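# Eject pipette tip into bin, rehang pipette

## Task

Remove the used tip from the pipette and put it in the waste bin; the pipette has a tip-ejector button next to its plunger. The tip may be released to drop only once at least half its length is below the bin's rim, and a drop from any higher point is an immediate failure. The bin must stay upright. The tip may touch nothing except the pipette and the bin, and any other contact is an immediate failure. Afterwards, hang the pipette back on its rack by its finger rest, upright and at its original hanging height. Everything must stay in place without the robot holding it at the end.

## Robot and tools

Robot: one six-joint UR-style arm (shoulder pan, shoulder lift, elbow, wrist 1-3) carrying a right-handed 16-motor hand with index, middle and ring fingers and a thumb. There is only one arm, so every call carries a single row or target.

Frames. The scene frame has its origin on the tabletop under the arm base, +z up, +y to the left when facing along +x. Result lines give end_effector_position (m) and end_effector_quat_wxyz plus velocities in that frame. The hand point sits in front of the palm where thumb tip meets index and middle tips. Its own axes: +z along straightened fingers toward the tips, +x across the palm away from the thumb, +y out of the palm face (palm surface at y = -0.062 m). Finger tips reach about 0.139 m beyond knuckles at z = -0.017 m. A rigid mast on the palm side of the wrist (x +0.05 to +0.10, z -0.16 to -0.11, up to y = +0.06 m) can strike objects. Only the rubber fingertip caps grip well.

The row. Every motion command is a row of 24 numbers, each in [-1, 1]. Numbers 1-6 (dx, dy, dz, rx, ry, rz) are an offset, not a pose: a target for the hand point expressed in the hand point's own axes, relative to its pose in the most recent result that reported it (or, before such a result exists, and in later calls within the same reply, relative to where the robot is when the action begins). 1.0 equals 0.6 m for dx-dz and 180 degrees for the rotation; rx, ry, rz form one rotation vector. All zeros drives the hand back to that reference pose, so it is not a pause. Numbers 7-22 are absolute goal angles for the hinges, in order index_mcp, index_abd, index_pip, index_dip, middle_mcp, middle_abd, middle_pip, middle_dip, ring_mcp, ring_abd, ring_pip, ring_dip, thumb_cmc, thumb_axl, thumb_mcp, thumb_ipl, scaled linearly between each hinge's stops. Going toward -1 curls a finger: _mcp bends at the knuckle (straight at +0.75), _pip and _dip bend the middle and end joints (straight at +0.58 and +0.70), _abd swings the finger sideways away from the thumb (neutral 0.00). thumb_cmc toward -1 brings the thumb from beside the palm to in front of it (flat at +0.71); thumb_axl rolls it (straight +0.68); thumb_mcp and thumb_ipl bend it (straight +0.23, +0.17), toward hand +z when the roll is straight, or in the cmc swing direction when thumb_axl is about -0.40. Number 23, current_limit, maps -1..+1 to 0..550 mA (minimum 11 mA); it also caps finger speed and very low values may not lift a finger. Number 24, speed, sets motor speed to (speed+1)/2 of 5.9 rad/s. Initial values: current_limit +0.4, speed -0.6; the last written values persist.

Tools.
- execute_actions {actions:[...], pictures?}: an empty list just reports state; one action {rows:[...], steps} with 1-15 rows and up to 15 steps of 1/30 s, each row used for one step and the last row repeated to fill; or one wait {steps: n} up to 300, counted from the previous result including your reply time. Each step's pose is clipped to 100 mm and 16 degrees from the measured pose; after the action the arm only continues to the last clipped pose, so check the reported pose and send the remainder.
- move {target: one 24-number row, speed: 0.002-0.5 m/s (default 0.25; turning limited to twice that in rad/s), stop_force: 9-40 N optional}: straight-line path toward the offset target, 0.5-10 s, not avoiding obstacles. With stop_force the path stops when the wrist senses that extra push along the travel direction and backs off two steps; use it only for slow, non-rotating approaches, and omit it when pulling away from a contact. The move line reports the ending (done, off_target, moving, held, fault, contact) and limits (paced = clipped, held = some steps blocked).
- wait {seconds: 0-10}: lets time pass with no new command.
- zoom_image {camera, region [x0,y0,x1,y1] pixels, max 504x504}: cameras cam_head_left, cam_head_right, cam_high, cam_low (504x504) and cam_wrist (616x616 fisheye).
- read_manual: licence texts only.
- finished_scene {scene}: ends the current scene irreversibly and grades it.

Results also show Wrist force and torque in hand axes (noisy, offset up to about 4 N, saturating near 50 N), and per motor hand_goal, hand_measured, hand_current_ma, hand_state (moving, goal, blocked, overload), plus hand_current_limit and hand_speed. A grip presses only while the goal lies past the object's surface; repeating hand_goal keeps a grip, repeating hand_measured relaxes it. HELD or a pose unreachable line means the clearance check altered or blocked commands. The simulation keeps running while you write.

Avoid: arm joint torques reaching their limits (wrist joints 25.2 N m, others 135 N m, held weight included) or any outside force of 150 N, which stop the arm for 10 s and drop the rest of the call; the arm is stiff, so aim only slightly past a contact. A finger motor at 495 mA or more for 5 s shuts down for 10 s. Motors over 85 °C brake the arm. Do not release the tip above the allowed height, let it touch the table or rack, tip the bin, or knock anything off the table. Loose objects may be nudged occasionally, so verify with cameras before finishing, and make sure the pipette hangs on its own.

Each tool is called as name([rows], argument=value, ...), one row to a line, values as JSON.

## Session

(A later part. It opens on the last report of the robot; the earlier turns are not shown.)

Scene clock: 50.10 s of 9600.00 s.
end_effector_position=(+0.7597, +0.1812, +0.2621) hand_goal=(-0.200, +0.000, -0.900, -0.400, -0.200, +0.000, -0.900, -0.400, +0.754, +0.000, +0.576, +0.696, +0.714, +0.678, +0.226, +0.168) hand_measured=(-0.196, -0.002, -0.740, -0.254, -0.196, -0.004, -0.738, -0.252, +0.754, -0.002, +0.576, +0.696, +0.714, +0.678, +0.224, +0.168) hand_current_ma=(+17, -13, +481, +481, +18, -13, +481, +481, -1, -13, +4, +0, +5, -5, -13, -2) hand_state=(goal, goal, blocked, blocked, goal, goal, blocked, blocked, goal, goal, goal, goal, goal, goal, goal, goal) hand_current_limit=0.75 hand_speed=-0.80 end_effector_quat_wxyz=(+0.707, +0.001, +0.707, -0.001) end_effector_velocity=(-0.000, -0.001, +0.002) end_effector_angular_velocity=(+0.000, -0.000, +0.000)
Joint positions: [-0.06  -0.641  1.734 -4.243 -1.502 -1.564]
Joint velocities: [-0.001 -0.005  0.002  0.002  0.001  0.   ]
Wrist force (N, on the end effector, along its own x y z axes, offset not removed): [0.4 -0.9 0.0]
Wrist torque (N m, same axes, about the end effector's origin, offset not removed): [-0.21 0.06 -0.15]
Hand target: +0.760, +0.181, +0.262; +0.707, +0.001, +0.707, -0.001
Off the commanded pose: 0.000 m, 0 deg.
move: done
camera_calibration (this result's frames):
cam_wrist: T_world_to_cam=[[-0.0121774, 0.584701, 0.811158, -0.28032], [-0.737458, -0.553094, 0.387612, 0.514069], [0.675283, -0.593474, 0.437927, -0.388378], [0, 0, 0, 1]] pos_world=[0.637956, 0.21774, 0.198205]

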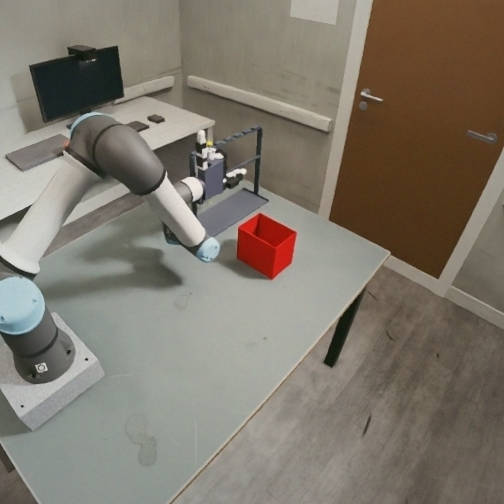

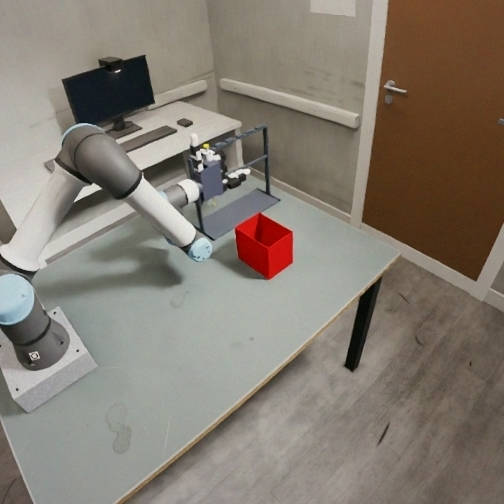

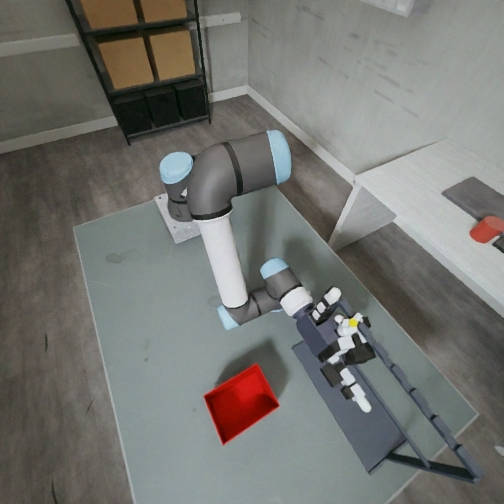

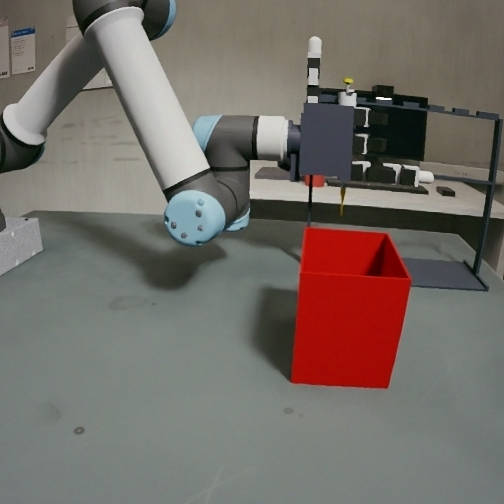

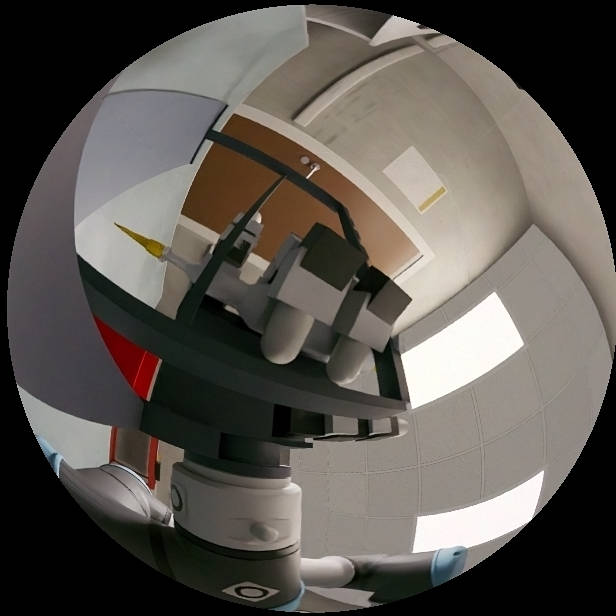

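move(target=[0,-0.06,0,0,0,0,-0.2,0,-0.9,-0.4,-0.2,0,-0.9,-0.4,0.754,0,0.576,0.696,0.714,0.678,0.226,0.168,0.75,-0.8], speed=0.01, stop_force=9)

zoom_image(camera="cam_high", region=[290, 280, 390, 380])

Scene clock: 57.90 s of 9600.00 s.
end_effector_position=(+0.7596, +0.1454, +0.2620) hand_goal=(-0.200, +0.000, -0.900, -0.400, -0.200, +0.000, -0.900, -0.400, +0.754, +0.000, +0.576, +0.696, +0.714, +0.678, +0.226, +0.168) hand_measured=(-0.198, -0.002, -0.740, -0.254, -0.198, -0.004, -0.738, -0.252, +0.754, -0.002, +0.576, +0.696, +0.714, +0.678, +0.224, +0.168) hand_current_ma=(+13, -13, +481, +481, +16, -13, +481, +481, -1, -13, +4, +0, +5, -5, -13, -2) hand_state=(goal, goal, blocked, blocked, goal, goal, blocked, blocked, goal, goal, goal, goal, goal, goal, goal, goal) hand_current_limit=0.75 hand_speed=-0.80 end_effector_quat_wxyz=(+0.707, +0.001, +0.707, -0.001) end_effector_velocity=(-0.000, -0.002, -0.000) end_effector_angular_velocity=(-0.000, -0.000, -0.000)
Joint positions: [-0.129 -0.647  1.751 -4.254 -1.433 -1.563]
Joint velocities: [-0.005  0.     0.001 -0.002  0.004  0.   ]
Wrist force (N, on the end effector, along its own x y z axes, offset not removed): [0.3 -0.9 -4.3]
Wrist torque (N m, same axes, about the end effector's origin, offset not removed): [0.21 0.08 -0.14]
Hand target: +0.760, +0.145, +0.262; +0.707, +0.001, +0.707, -0.001
Off the commanded pose: 0.000 m, 0 deg.
After step 90, 1.00 s passed at rest.
move: done
camera_calibration (this result's frames):
cam_wrist: T_world_to_cam=[[-0.0121612, 0.584798, 0.811088, -0.259356], [-0.737459, -0.55304, 0.387687, 0.49425], [0.675282, -0.59343, 0.43799, -0.409574], [0, 0, 0, 1]] pos_world=[0.637913, 0.181958, 0.198135]

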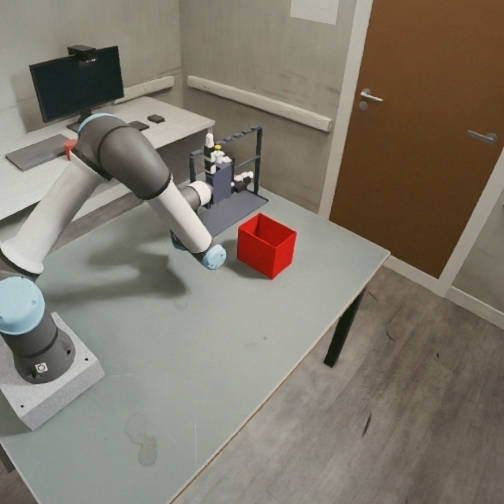

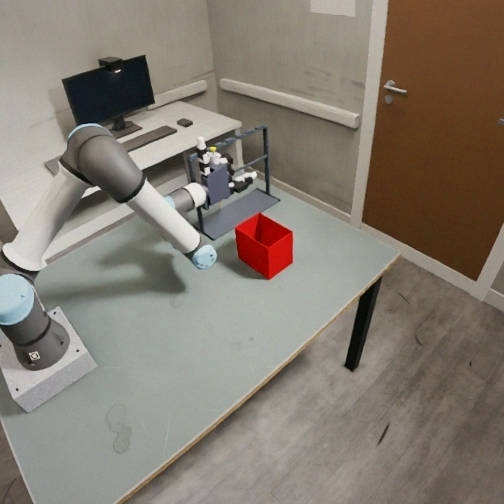

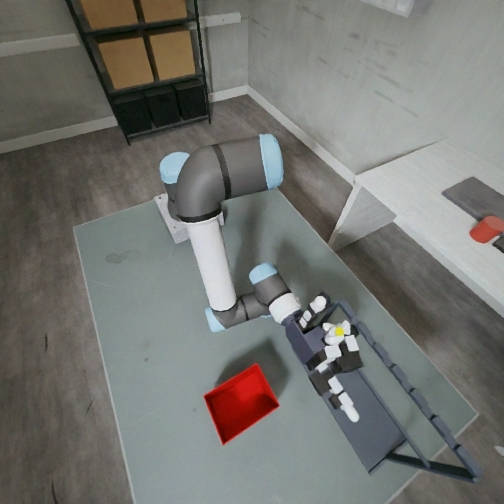

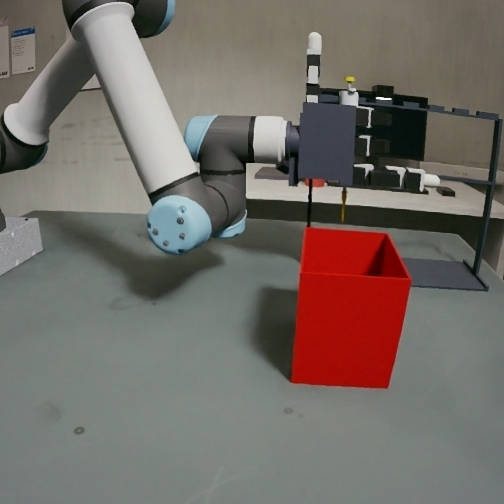

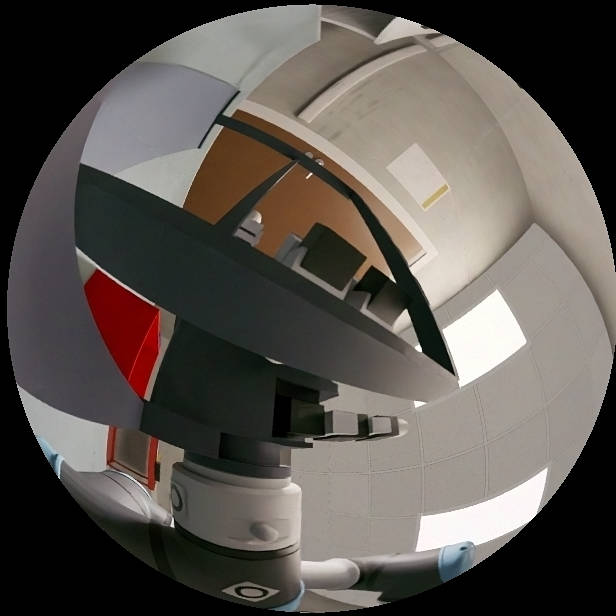

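Region (290, 280, 390, 380) of cam_high's 504x504 image, scaled by 5.040, with more detail than that image has.

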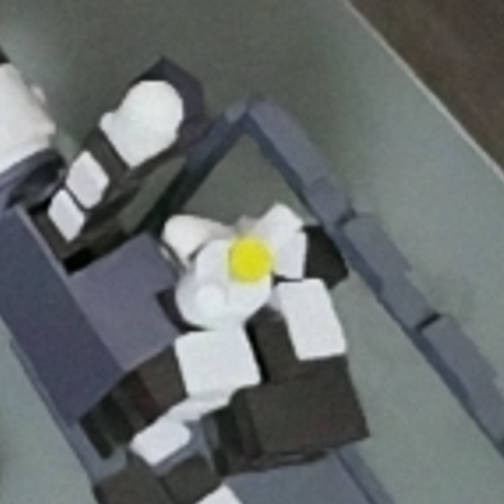

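move(target=[-0.14,-0.22,0,0,0,0,-0.2,0,-0.9,-0.4,-0.2,0,-0.9,-0.4,0.754,0,0.576,0.696,0.714,0.678,0.226,0.168,0.75,-0.8], speed=0.1)

move(target=[0,-0.17,0.017,0,0,0,-0.2,0,-0.9,-0.4,-0.2,0,-0.9,-0.4,0.754,0,0.576,0.696,0.714,0.678,0.226,0.168,0.75,-0.8], speed=0.1)

move(target=[0.07,0,0,0,0,0,-0.2,0,-0.9,-0.4,-0.2,0,-0.9,-0.4,0.754,0,0.576,0.696,0.714,0.678,0.226,0.168,0.75,-0.8], speed=0.05)

Scene clock: 64.80 s of 9600.00 s.
end_effector_position=(+0.7596, +0.0134, +0.3457) hand_goal=(-0.200, +0.000, -0.900, -0.400, -0.200, +0.000, -0.900, -0.400, +0.754, +0.000, +0.576, +0.696, +0.714, +0.678, +0.226, +0.168) hand_measured=(-0.198, -0.002, -0.740, -0.254, -0.198, -0.004, -0.738, -0.252, +0.754, -0.002, +0.576, +0.696, +0.714, +0.678, +0.224, +0.168) hand_current_ma=(+13, -13, +481, +481, +16, -13, +481, +481, -1, -13, +4, +0, +5, -5, -13, -2) hand_state=(goal, goal, blocked, blocked, goal, goal, blocked, blocked, goal, goal, goal, goal, goal, goal, goal, goal) hand_current_limit=0.75 hand_speed=-0.80 end_effector_quat_wxyz=(+0.707, +0.001, +0.707, -0.001) end_effector_velocity=(+0.000, -0.002, +0.001) end_effector_angular_velocity=(-0.001, +0.000, -0.000)
Joint positions: [-0.378 -0.816  1.775 -4.109 -1.184 -1.562]
Joint velocities: [-0.004 -0.002 -0.001  0.004  0.004 -0.001]
Wrist force (N, on the end effector, along its own x y z axes, offset not removed): [0.0 -1.1 -0.1]
Wrist torque (N m, same axes, about the end effector's origin, offset not removed): [-0.19 -0.13 -0.14]
Hand target: +0.760, +0.013, +0.346; +0.707, +0.001, +0.707, -0.001
Off the commanded pose: 0.000 m, 0 deg.
After step 90, 1.83 s passed at rest.
move: done
camera_calibration (this result's frames):
cam_wrist: T_world_to_cam=[[-0.0120695, 0.585013, 0.810934, -0.250083], [-0.73744, -0.552915, 0.387901, 0.388704], [0.675305, -0.593333, 0.438085, -0.524596], [0, 0, 0, 1]] pos_world=[0.63789, 0.0499619, 0.28184]

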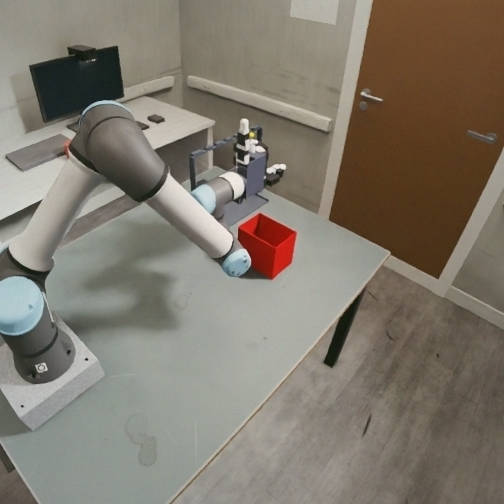

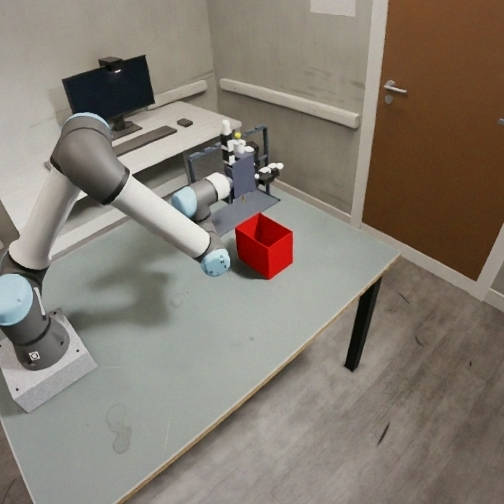

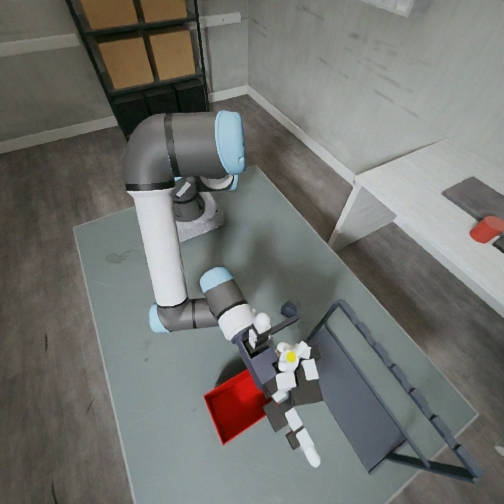

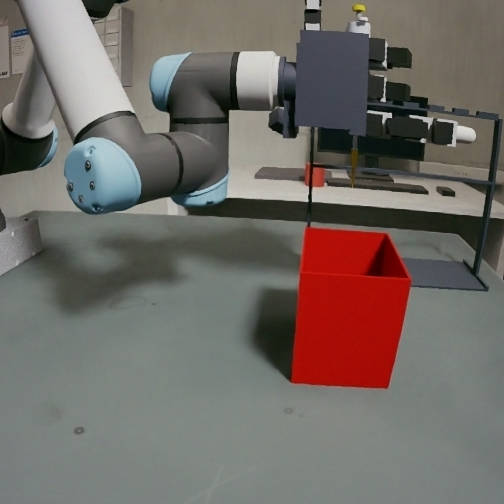

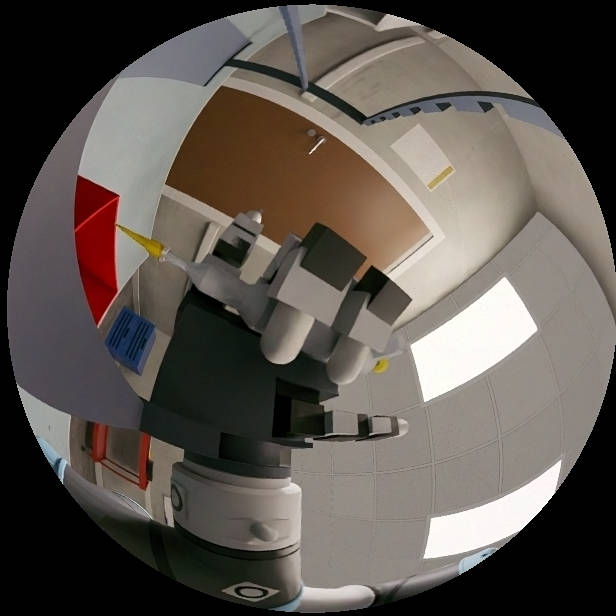

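Scene clock: 66.30 s of 9600.00 s.
end_effector_position=(+0.7696, -0.0884, +0.3455) hand_goal=(-0.200, +0.000, -0.900, -0.400, -0.200, +0.000, -0.900, -0.400, +0.754, +0.000, +0.576, +0.696, +0.714, +0.678, +0.226, +0.168) hand_measured=(-0.198, -0.002, -0.740, -0.254, -0.198, -0.004, -0.738, -0.252, +0.754, -0.002, +0.576, +0.696, +0.714, +0.678, +0.224, +0.168) hand_current_ma=(+13, -13, +481, +481, +16, -13, +481, +481, -1, -13, +4, +0, +5, -5, -13, -2) hand_state=(goal, goal, blocked, blocked, goal, goal, blocked, blocked, goal, goal, goal, goal, goal, goal, goal, goal) hand_current_limit=0.75 hand_speed=-0.80 end_effector_quat_wxyz=(+0.707, +0.001, +0.707, -0.001) end_effector_velocity=(+0.001, -0.002, -0.000) end_effector_angular_velocity=(+0.000, +0.000, +0.000)
Joint positions: [-0.541 -0.767  1.666 -4.05  -1.022 -1.56 ]
Joint velocities: [-0.003  0.002 -0.004  0.003  0.003  0.   ]
Wrist force (N, on the end effector, along its own x y z axes, offset not removed): [0.1 -0.4 -0.9]
Wrist torque (N m, same axes, about the end effector's origin, offset not removed): [-0.10 -0.01 -0.08]
Hand target: +0.770, -0.089, +0.346; +0.707, +0.001, +0.707, -0.001
Off the commanded pose: 0.000 m, 0 deg.
move: done
camera_calibration (this result's frames):
cam_wrist: T_world_to_cam=[[-0.0119434, 0.585217, 0.810789, -0.190261], [-0.73741, -0.552791, 0.388135, 0.339775], [0.675339, -0.593248, 0.438147, -0.591681], [0, 0, 0, 1]] pos_world=[0.647866, -0.0518454, 0.281626]

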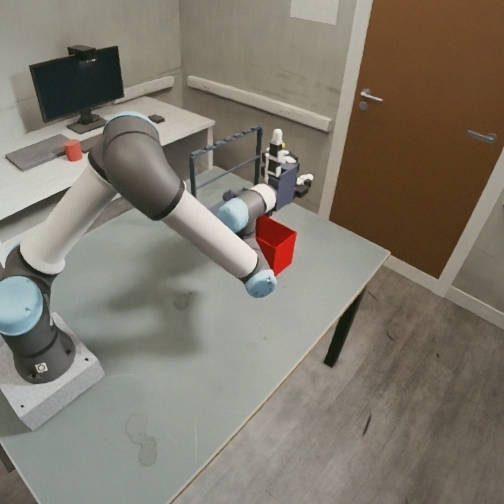

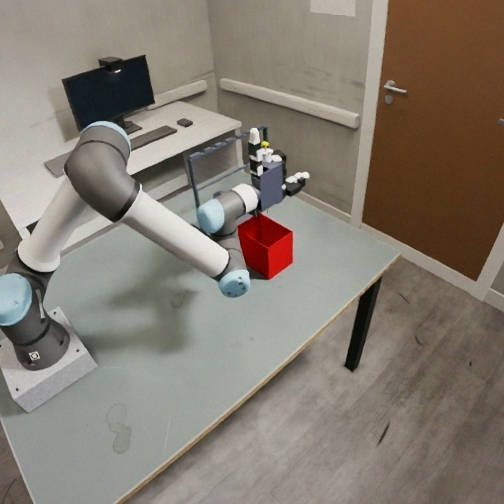

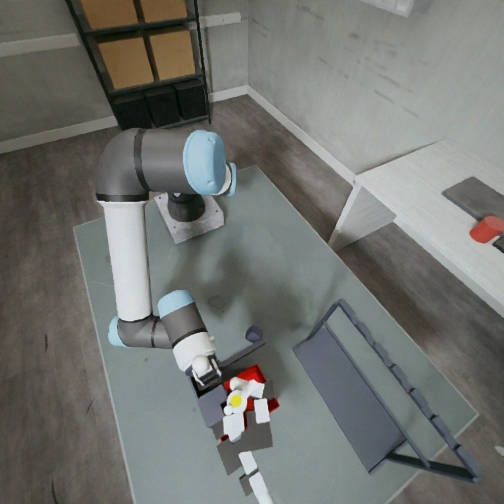

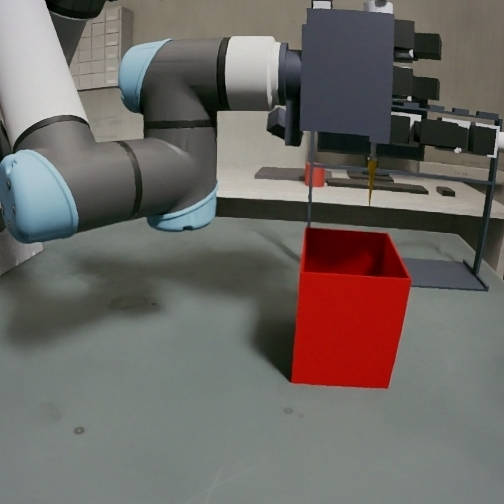

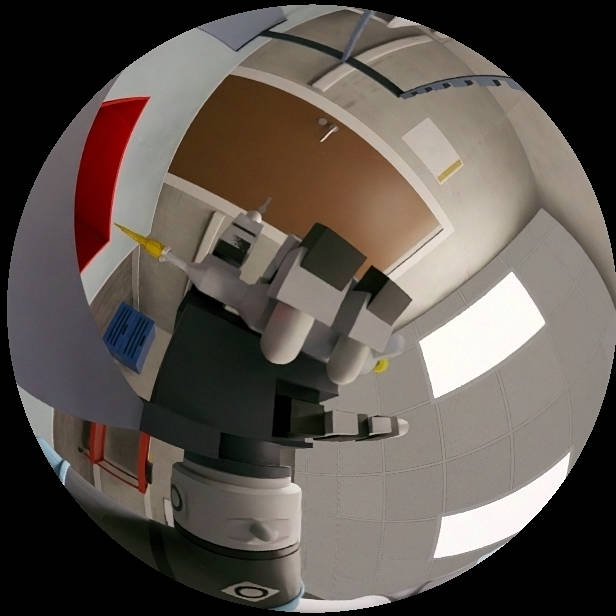

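Scene clock: 67.53 s of 9600.00 s.
end_effector_position=(+0.7695, -0.0883, +0.3037) hand_goal=(-0.200, +0.000, -0.900, -0.400, -0.200, +0.000, -0.900, -0.400, +0.754, +0.000, +0.576, +0.696, +0.714, +0.678, +0.226, +0.168) hand_measured=(-0.198, -0.002, -0.740, -0.254, -0.198, -0.004, -0.738, -0.252, +0.754, -0.002, +0.576, +0.696, +0.714, +0.678, +0.224, +0.168) hand_current_ma=(+13, -13, +481, +481, +16, -13, +481, +481, -1, -13, +4, +0, +5, -5, -13, -2) hand_state=(goal, goal, blocked, blocked, goal, goal, blocked, blocked, goal, goal, goal, goal, goal, goal, goal, goal) hand_current_limit=0.75 hand_speed=-0.80 end_effector_quat_wxyz=(+0.707, +0.001, +0.707, -0.001) end_effector_velocity=(+0.000, -0.000, -0.002) end_effector_angular_velocity=(+0.002, +0.001, +0.000)
Joint positions: [-0.54  -0.687  1.657 -4.121 -1.023 -1.56 ]
Joint velocities: [-0.     0.005 -0.001 -0.003  0.     0.002]
Wrist force (N, on the end effector, along its own x y z axes, offset not removed): [0.4 0.4 -0.4]
Wrist torque (N m, same axes, about the end effector's origin, offset not removed): [-0.11 -0.04 0.02]
Hand target: +0.769, -0.088, +0.303; +0.707, +0.001, +0.707, -0.001
Off the commanded pose: 0.000 m, 0 deg.
move: done
camera_calibration (this result's frames):
cam_wrist: T_world_to_cam=[[-0.0119226, 0.585353, 0.810691, -0.156383], [-0.737401, -0.552725, 0.388246, 0.355939], [0.67535, -0.593175, 0.43823, -0.573291], [0, 0, 0, 1]] pos_world=[0.647778, -0.0517861, 0.239819]

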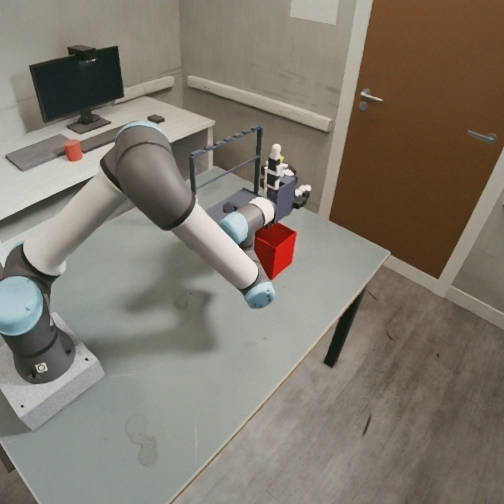

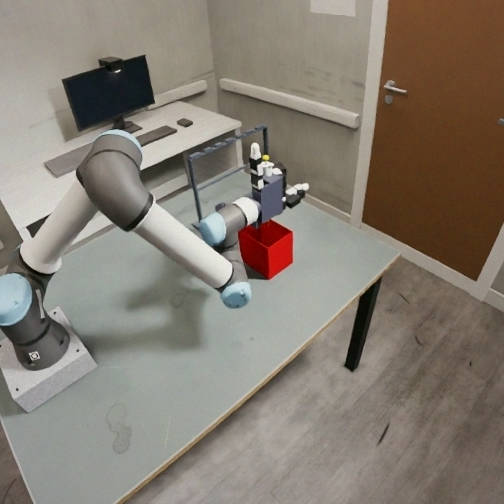

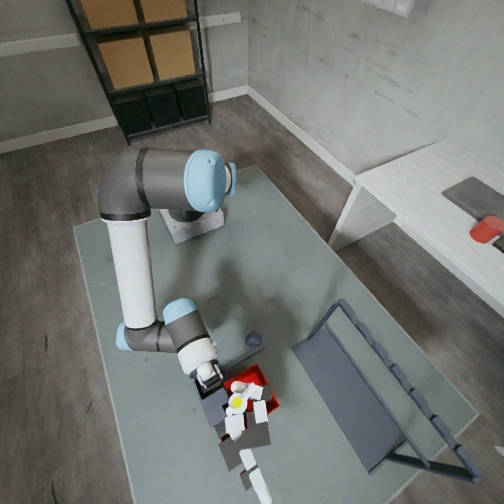

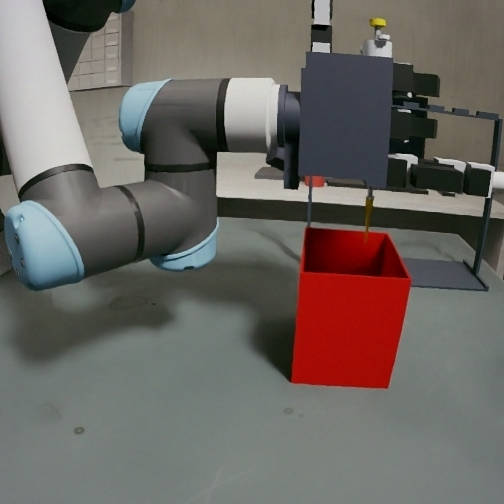

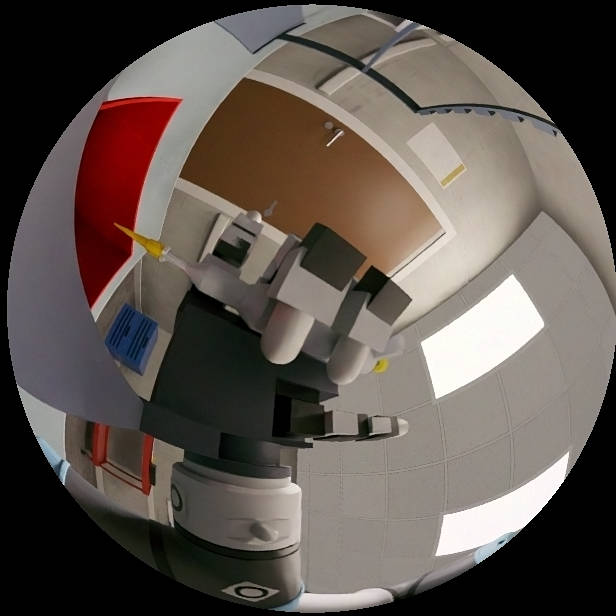

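move(target=[0.09,0,-0.017,0,0,0,-0.2,0,-0.9,-0.4,-0.2,0,-0.9,-0.4,0.754,0,0.576,0.696,0.714,0.678,0.226,0.168,0.75,-0.8], speed=0.04)

move(target=[0,0,0,0,0,0,-0.2,0,-0.9,-0.4,-0.2,0,-0.9,-0.4,0.754,0,0.576,0.696,0.65,0.678,0.0,-0.55,0.75,-0.7])

zoom_image(camera="cam_high", region=[190, 350, 290, 450])

zoom_image(camera="cam_low", region=[290, 20, 430, 160])

Scene clock: 73.50 s of 9600.00 s.
end_effector_position=(+0.7592, -0.0882, +0.2499) hand_goal=(-0.200, +0.000, -0.900, -0.400, -0.200, +0.000, -0.900, -0.400, +0.754, +0.000, +0.576, +0.696, +0.714, +0.678, +0.226, +0.168) hand_measured=(-0.198, -0.002, -0.740, -0.254, -0.198, -0.004, -0.738, -0.252, +0.754, -0.002, +0.576, +0.696, +0.714, +0.678, +0.224, +0.168) hand_current_ma=(+13, -13, +481, +481, +16, -13, +481, +481, -1, -13, +4, +0, +5, -5, -13, -2) hand_state=(goal, goal, blocked, blocked, goal, goal, blocked, blocked, goal, goal, goal, goal, goal, goal, goal, goal) hand_current_limit=0.75 hand_speed=-0.80 end_effector_quat_wxyz=(+0.707, +0.001, +0.707, -0.001) end_effector_velocity=(+0.000, -0.000, -0.002) end_effector_angular_velocity=(-0.001, -0.002, -0.000)
Joint positions: [-0.549 -0.591  1.663 -4.223 -1.014 -1.56 ]
Joint velocities: [-0.     0.004 -0.002 -0.005 -0.    -0.   ]
Wrist force (N, on the end effector, along its own x y z axes, offset not removed): [0.0 -1.2 -1.2]
Wrist torque (N m, same axes, about the end effector's origin, offset not removed): [-0.15 0.09 -0.15]
Hand target: +0.759, -0.088, +0.250; +0.707, +0.001, +0.707, -0.001
Off the commanded pose: 0.000 m, 0 deg.
After step 90, 1.23 s passed at rest.
move: done
camera_calibration (this result's frames):
cam_wrist: T_world_to_cam=[[-0.0117488, 0.585362, 0.810687, -0.11305], [-0.737319, -0.552719, 0.388409, 0.369211], [0.675442, -0.593172, 0.438092, -0.542707], [0, 0, 0, 1]] pos_world=[0.637465, -0.0516733, 0.185999]

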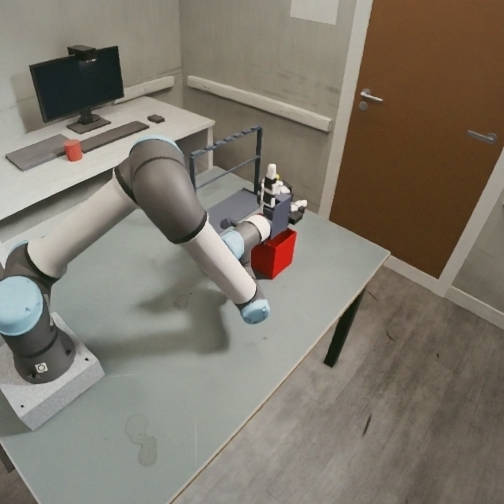

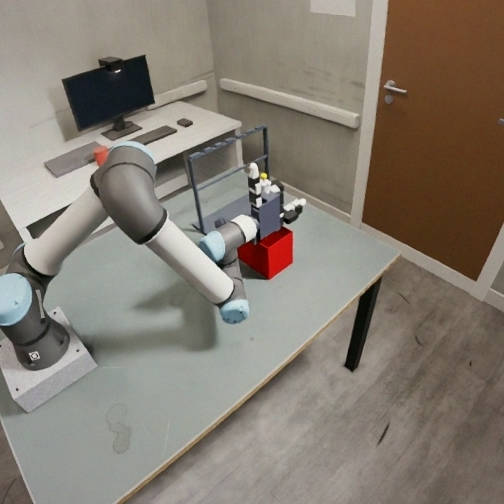

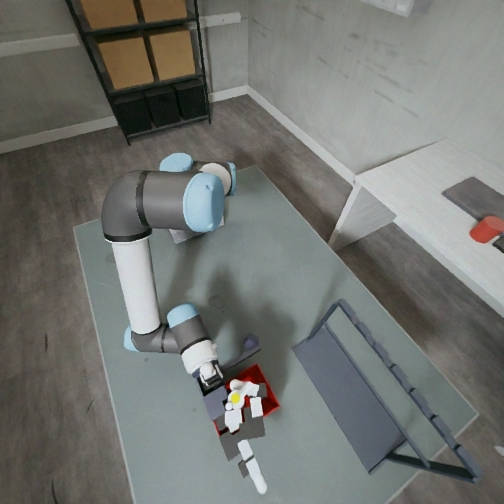

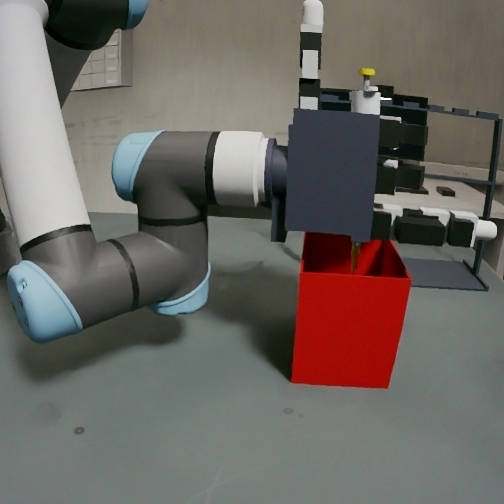

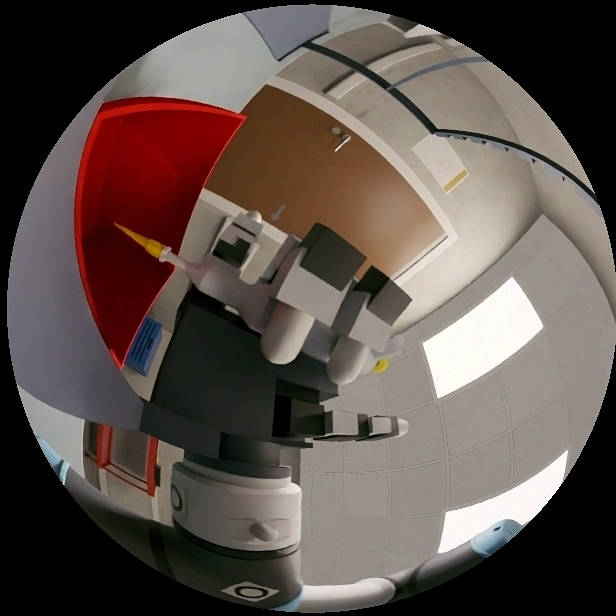

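Scene clock: 75.07 s of 9600.00 s.
end_effector_position=(+0.7592, -0.0882, +0.2499) hand_goal=(-0.200, +0.000, -0.900, -0.400, -0.200, +0.000, -0.900, -0.400, +0.754, +0.000, +0.576, +0.696, +0.650, +0.678, +0.000, -0.550) hand_measured=(-0.198, -0.002, -0.740, -0.254, -0.198, -0.004, -0.738, -0.252, +0.754, -0.002, +0.576, +0.696, +0.658, +0.682, +0.002, -0.542) hand_current_ma=(+13, -13, +481, +481, +16, -13, +481, +481, -1, -13, +4, +0, +48, +29, +8, +52) hand_state=(goal, goal, blocked, blocked, goal, goal, blocked, blocked, goal, goal, goal, goal, goal, goal, goal, goal) hand_current_limit=0.75 hand_speed=-0.70 end_effector_quat_wxyz=(+0.707, +0.001, +0.707, -0.001) end_effector_velocity=(+0.000, -0.000, -0.000) end_effector_angular_velocity=(+0.002, +0.002, -0.000)
Joint positions: [-0.549 -0.591  1.663 -4.223 -1.014 -1.56 ]
Joint velocities: [-0.    -0.     0.     0.002  0.     0.   ]
Wrist force (N, on the end effector, along its own x y z axes, offset not removed): [0.0 -1.1 -0.5]
Wrist torque (N m, same axes, about the end effector's origin, offset not removed): [-0.31 0.11 -0.12]
Hand target: +0.759, -0.088, +0.250; +0.707, +0.001, +0.707, -0.001
Off the commanded pose: 0.000 m, 0 deg.
move: done
camera_calibration (this result's frames):
cam_wrist: T_world_to_cam=[[-0.0117531, 0.585365, 0.810684, -0.113042], [-0.737324, -0.552715, 0.388406, 0.369207], [0.675437, -0.593172, 0.4381, -0.542712], [0, 0, 0, 1]] pos_world=[0.637464, -0.0516841, 0.186001]

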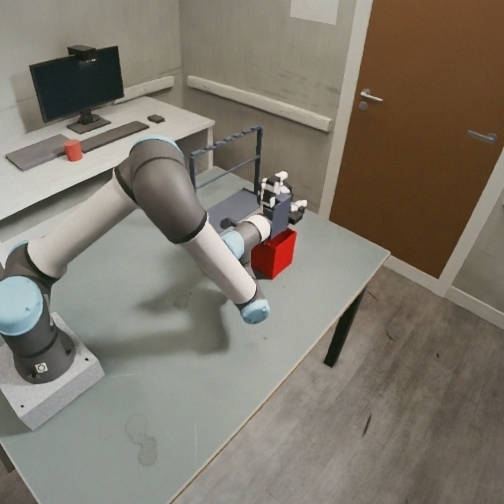

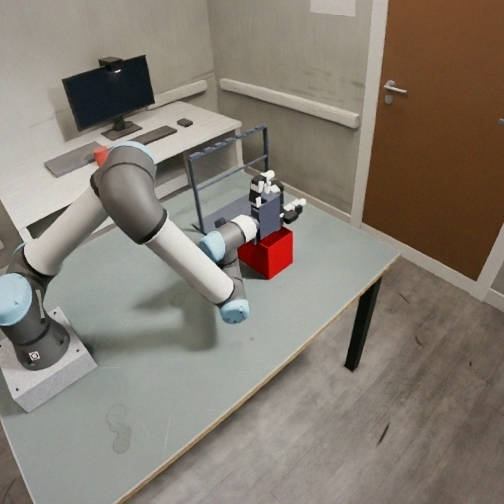

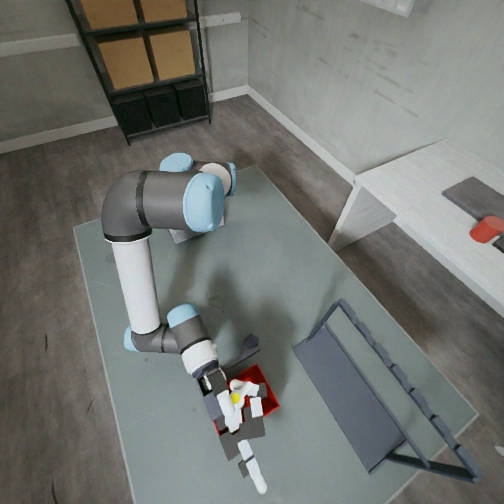

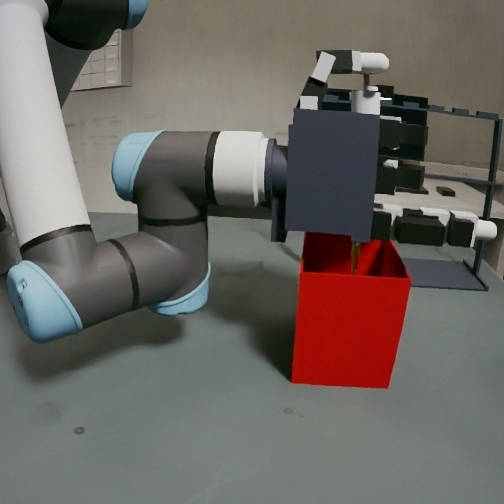

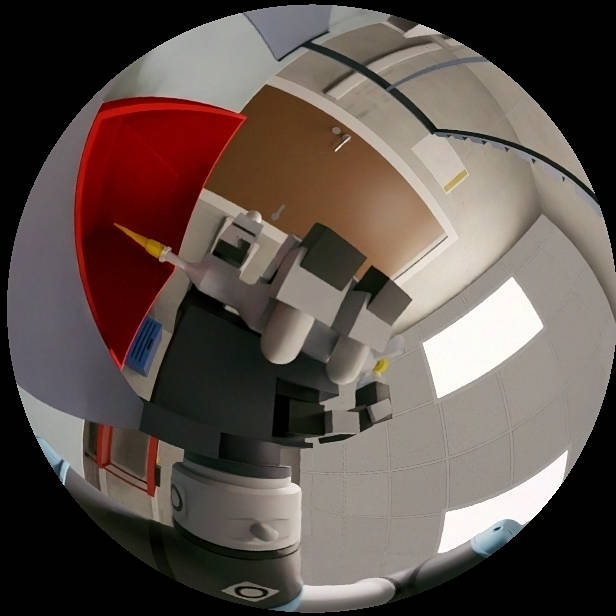

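Region (190, 350, 290, 450) of cam_high's 504x504 image, scaled by 5.040, with more detail than that image has.

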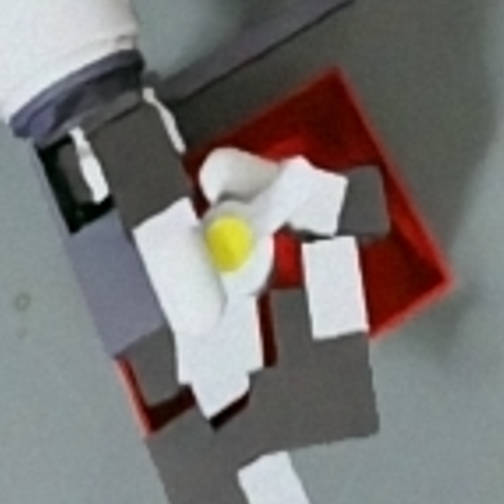

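Region (290, 20, 430, 160) of cam_low's 504x504 image, scaled by 3.600, with more detail than that image has.

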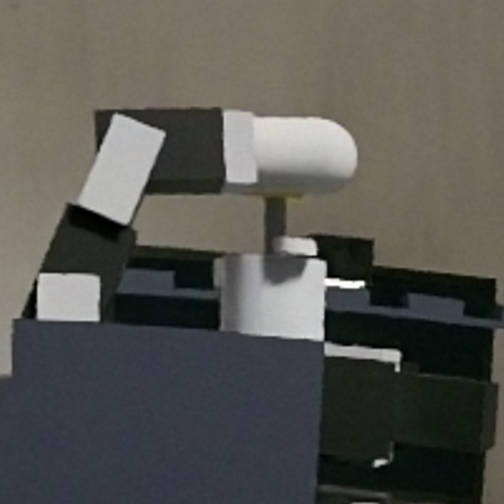

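move(target=[0,0,0,0,0,0,-0.2,0,-0.9,-0.4,-0.2,0,-0.9,-0.4,0.754,0,0.576,0.696,0.71,0.678,0.08,-0.98,0.75,-0.8])

zoom_image(camera="cam_high", region=[190, 350, 290, 450])

zoom_image(camera="cam_low", region=[290, 20, 430, 160])

Scene clock: 78.83 s of 9600.00 s.
end_effector_position=(+0.7592, -0.0882, +0.2499) hand_goal=(-0.200, +0.000, -0.900, -0.400, -0.200, +0.000, -0.900, -0.400, +0.754, +0.000, +0.576, +0.696, +0.710, +0.678, +0.080, -0.980) hand_measured=(-0.202, +0.000, -0.740, -0.256, -0.196, +0.000, -0.738, -0.254, +0.754, -0.002, +0.576, +0.696, +0.714, +0.682, +0.102, -0.852) hand_current_ma=(-14, -2, +481, +481, +20, -2, +481, +481, -1, -13, +4, +0, +22, +23, +166, +481) hand_state=(goal, goal, blocked, blocked, goal, goal, blocked, blocked, goal, goal, goal, goal, goal, goal, blocked, blocked) hand_current_limit=0.75 hand_speed=-0.80 end_effector_quat_wxyz=(+0.707, +0.001, +0.707, -0.001) end_effector_velocity=(+0.000, -0.000, +0.000) end_effector_angular_velocity=(-0.000, +0.000, -0.001)
Joint positions: [-0.549 -0.591  1.663 -4.223 -1.014 -1.56 ]
Joint velocities: [-0.    -0.     0.     0.    -0.001 -0.   ]
Wrist force (N, on the end effector, along its own x y z axes, offset not removed): [2.6 -0.6 -1.8]
Wrist torque (N m, same axes, about the end effector's origin, offset not removed): [-0.02 -0.16 0.03]
Hand target: +0.759, -0.088, +0.250; +0.707, +0.001, +0.707, -0.001
Off the commanded pose: 0.000 m, 0 deg.
move: done
camera_calibration (this result's frames):
cam_wrist: T_world_to_cam=[[-0.0117384, 0.585362, 0.810687, -0.11305], [-0.737329, -0.552707, 0.388409, 0.369211], [0.675432, -0.593184, 0.438092, -0.542707], [0, 0, 0, 1]] pos_world=[0.637464, -0.0516842, 0.185999]

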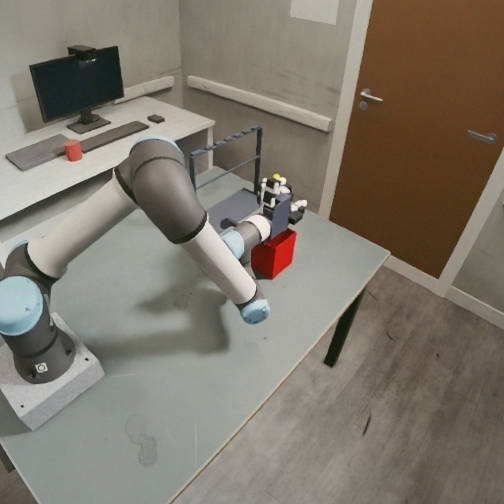

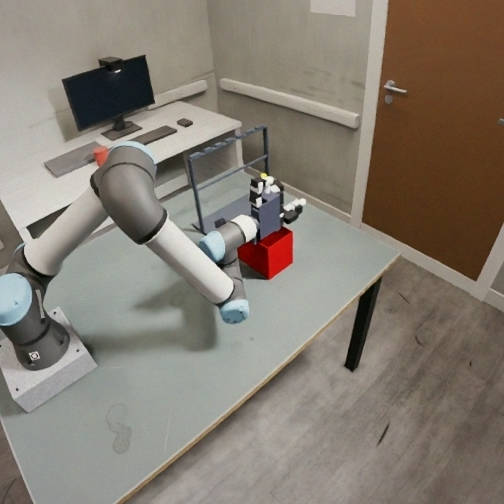

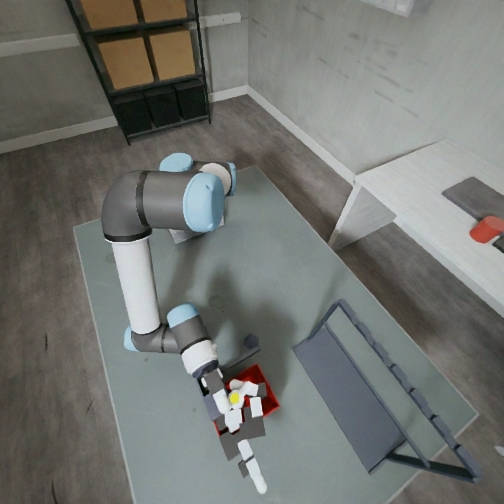

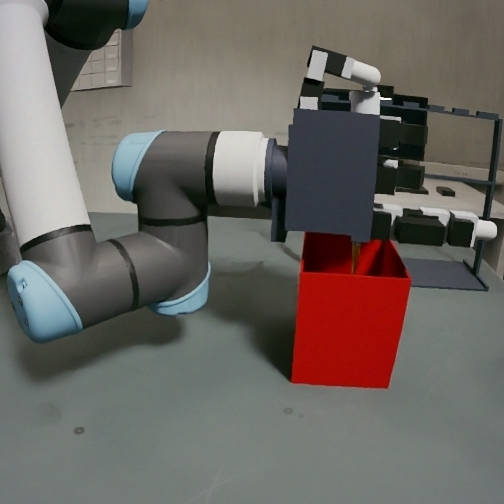

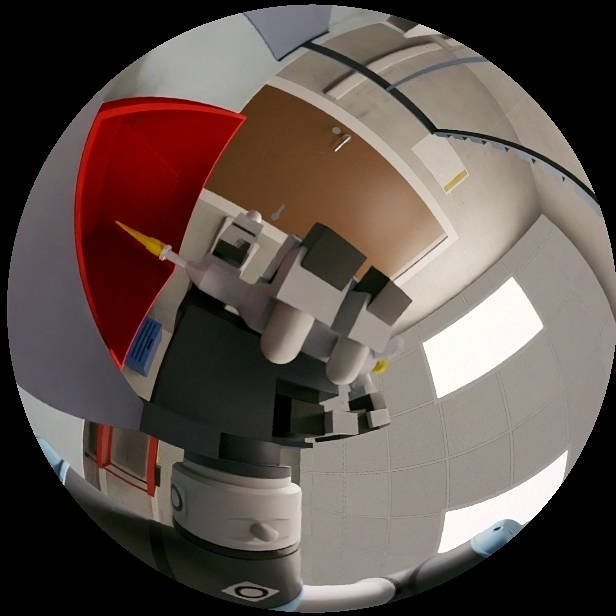

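Region (190, 350, 290, 450) of cam_high's 504x504 image, scaled by 5.040, with more detail than that image has.

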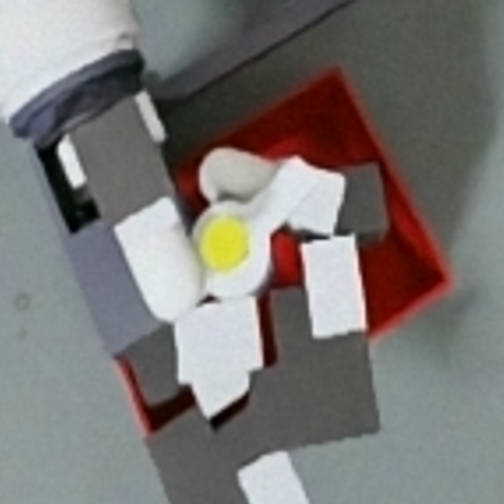

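Region (290, 20, 430, 160) of cam_low's 504x504 image, scaled by 3.600, with more detail than that image has.

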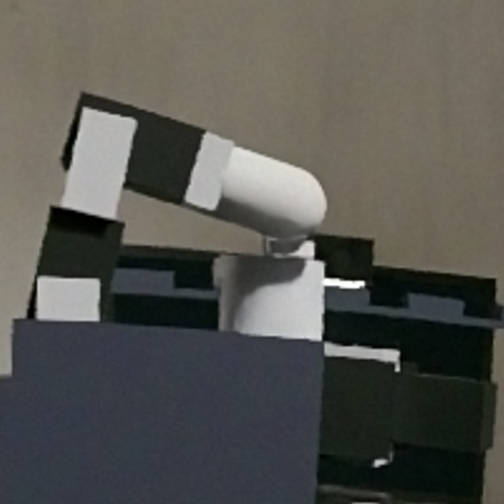

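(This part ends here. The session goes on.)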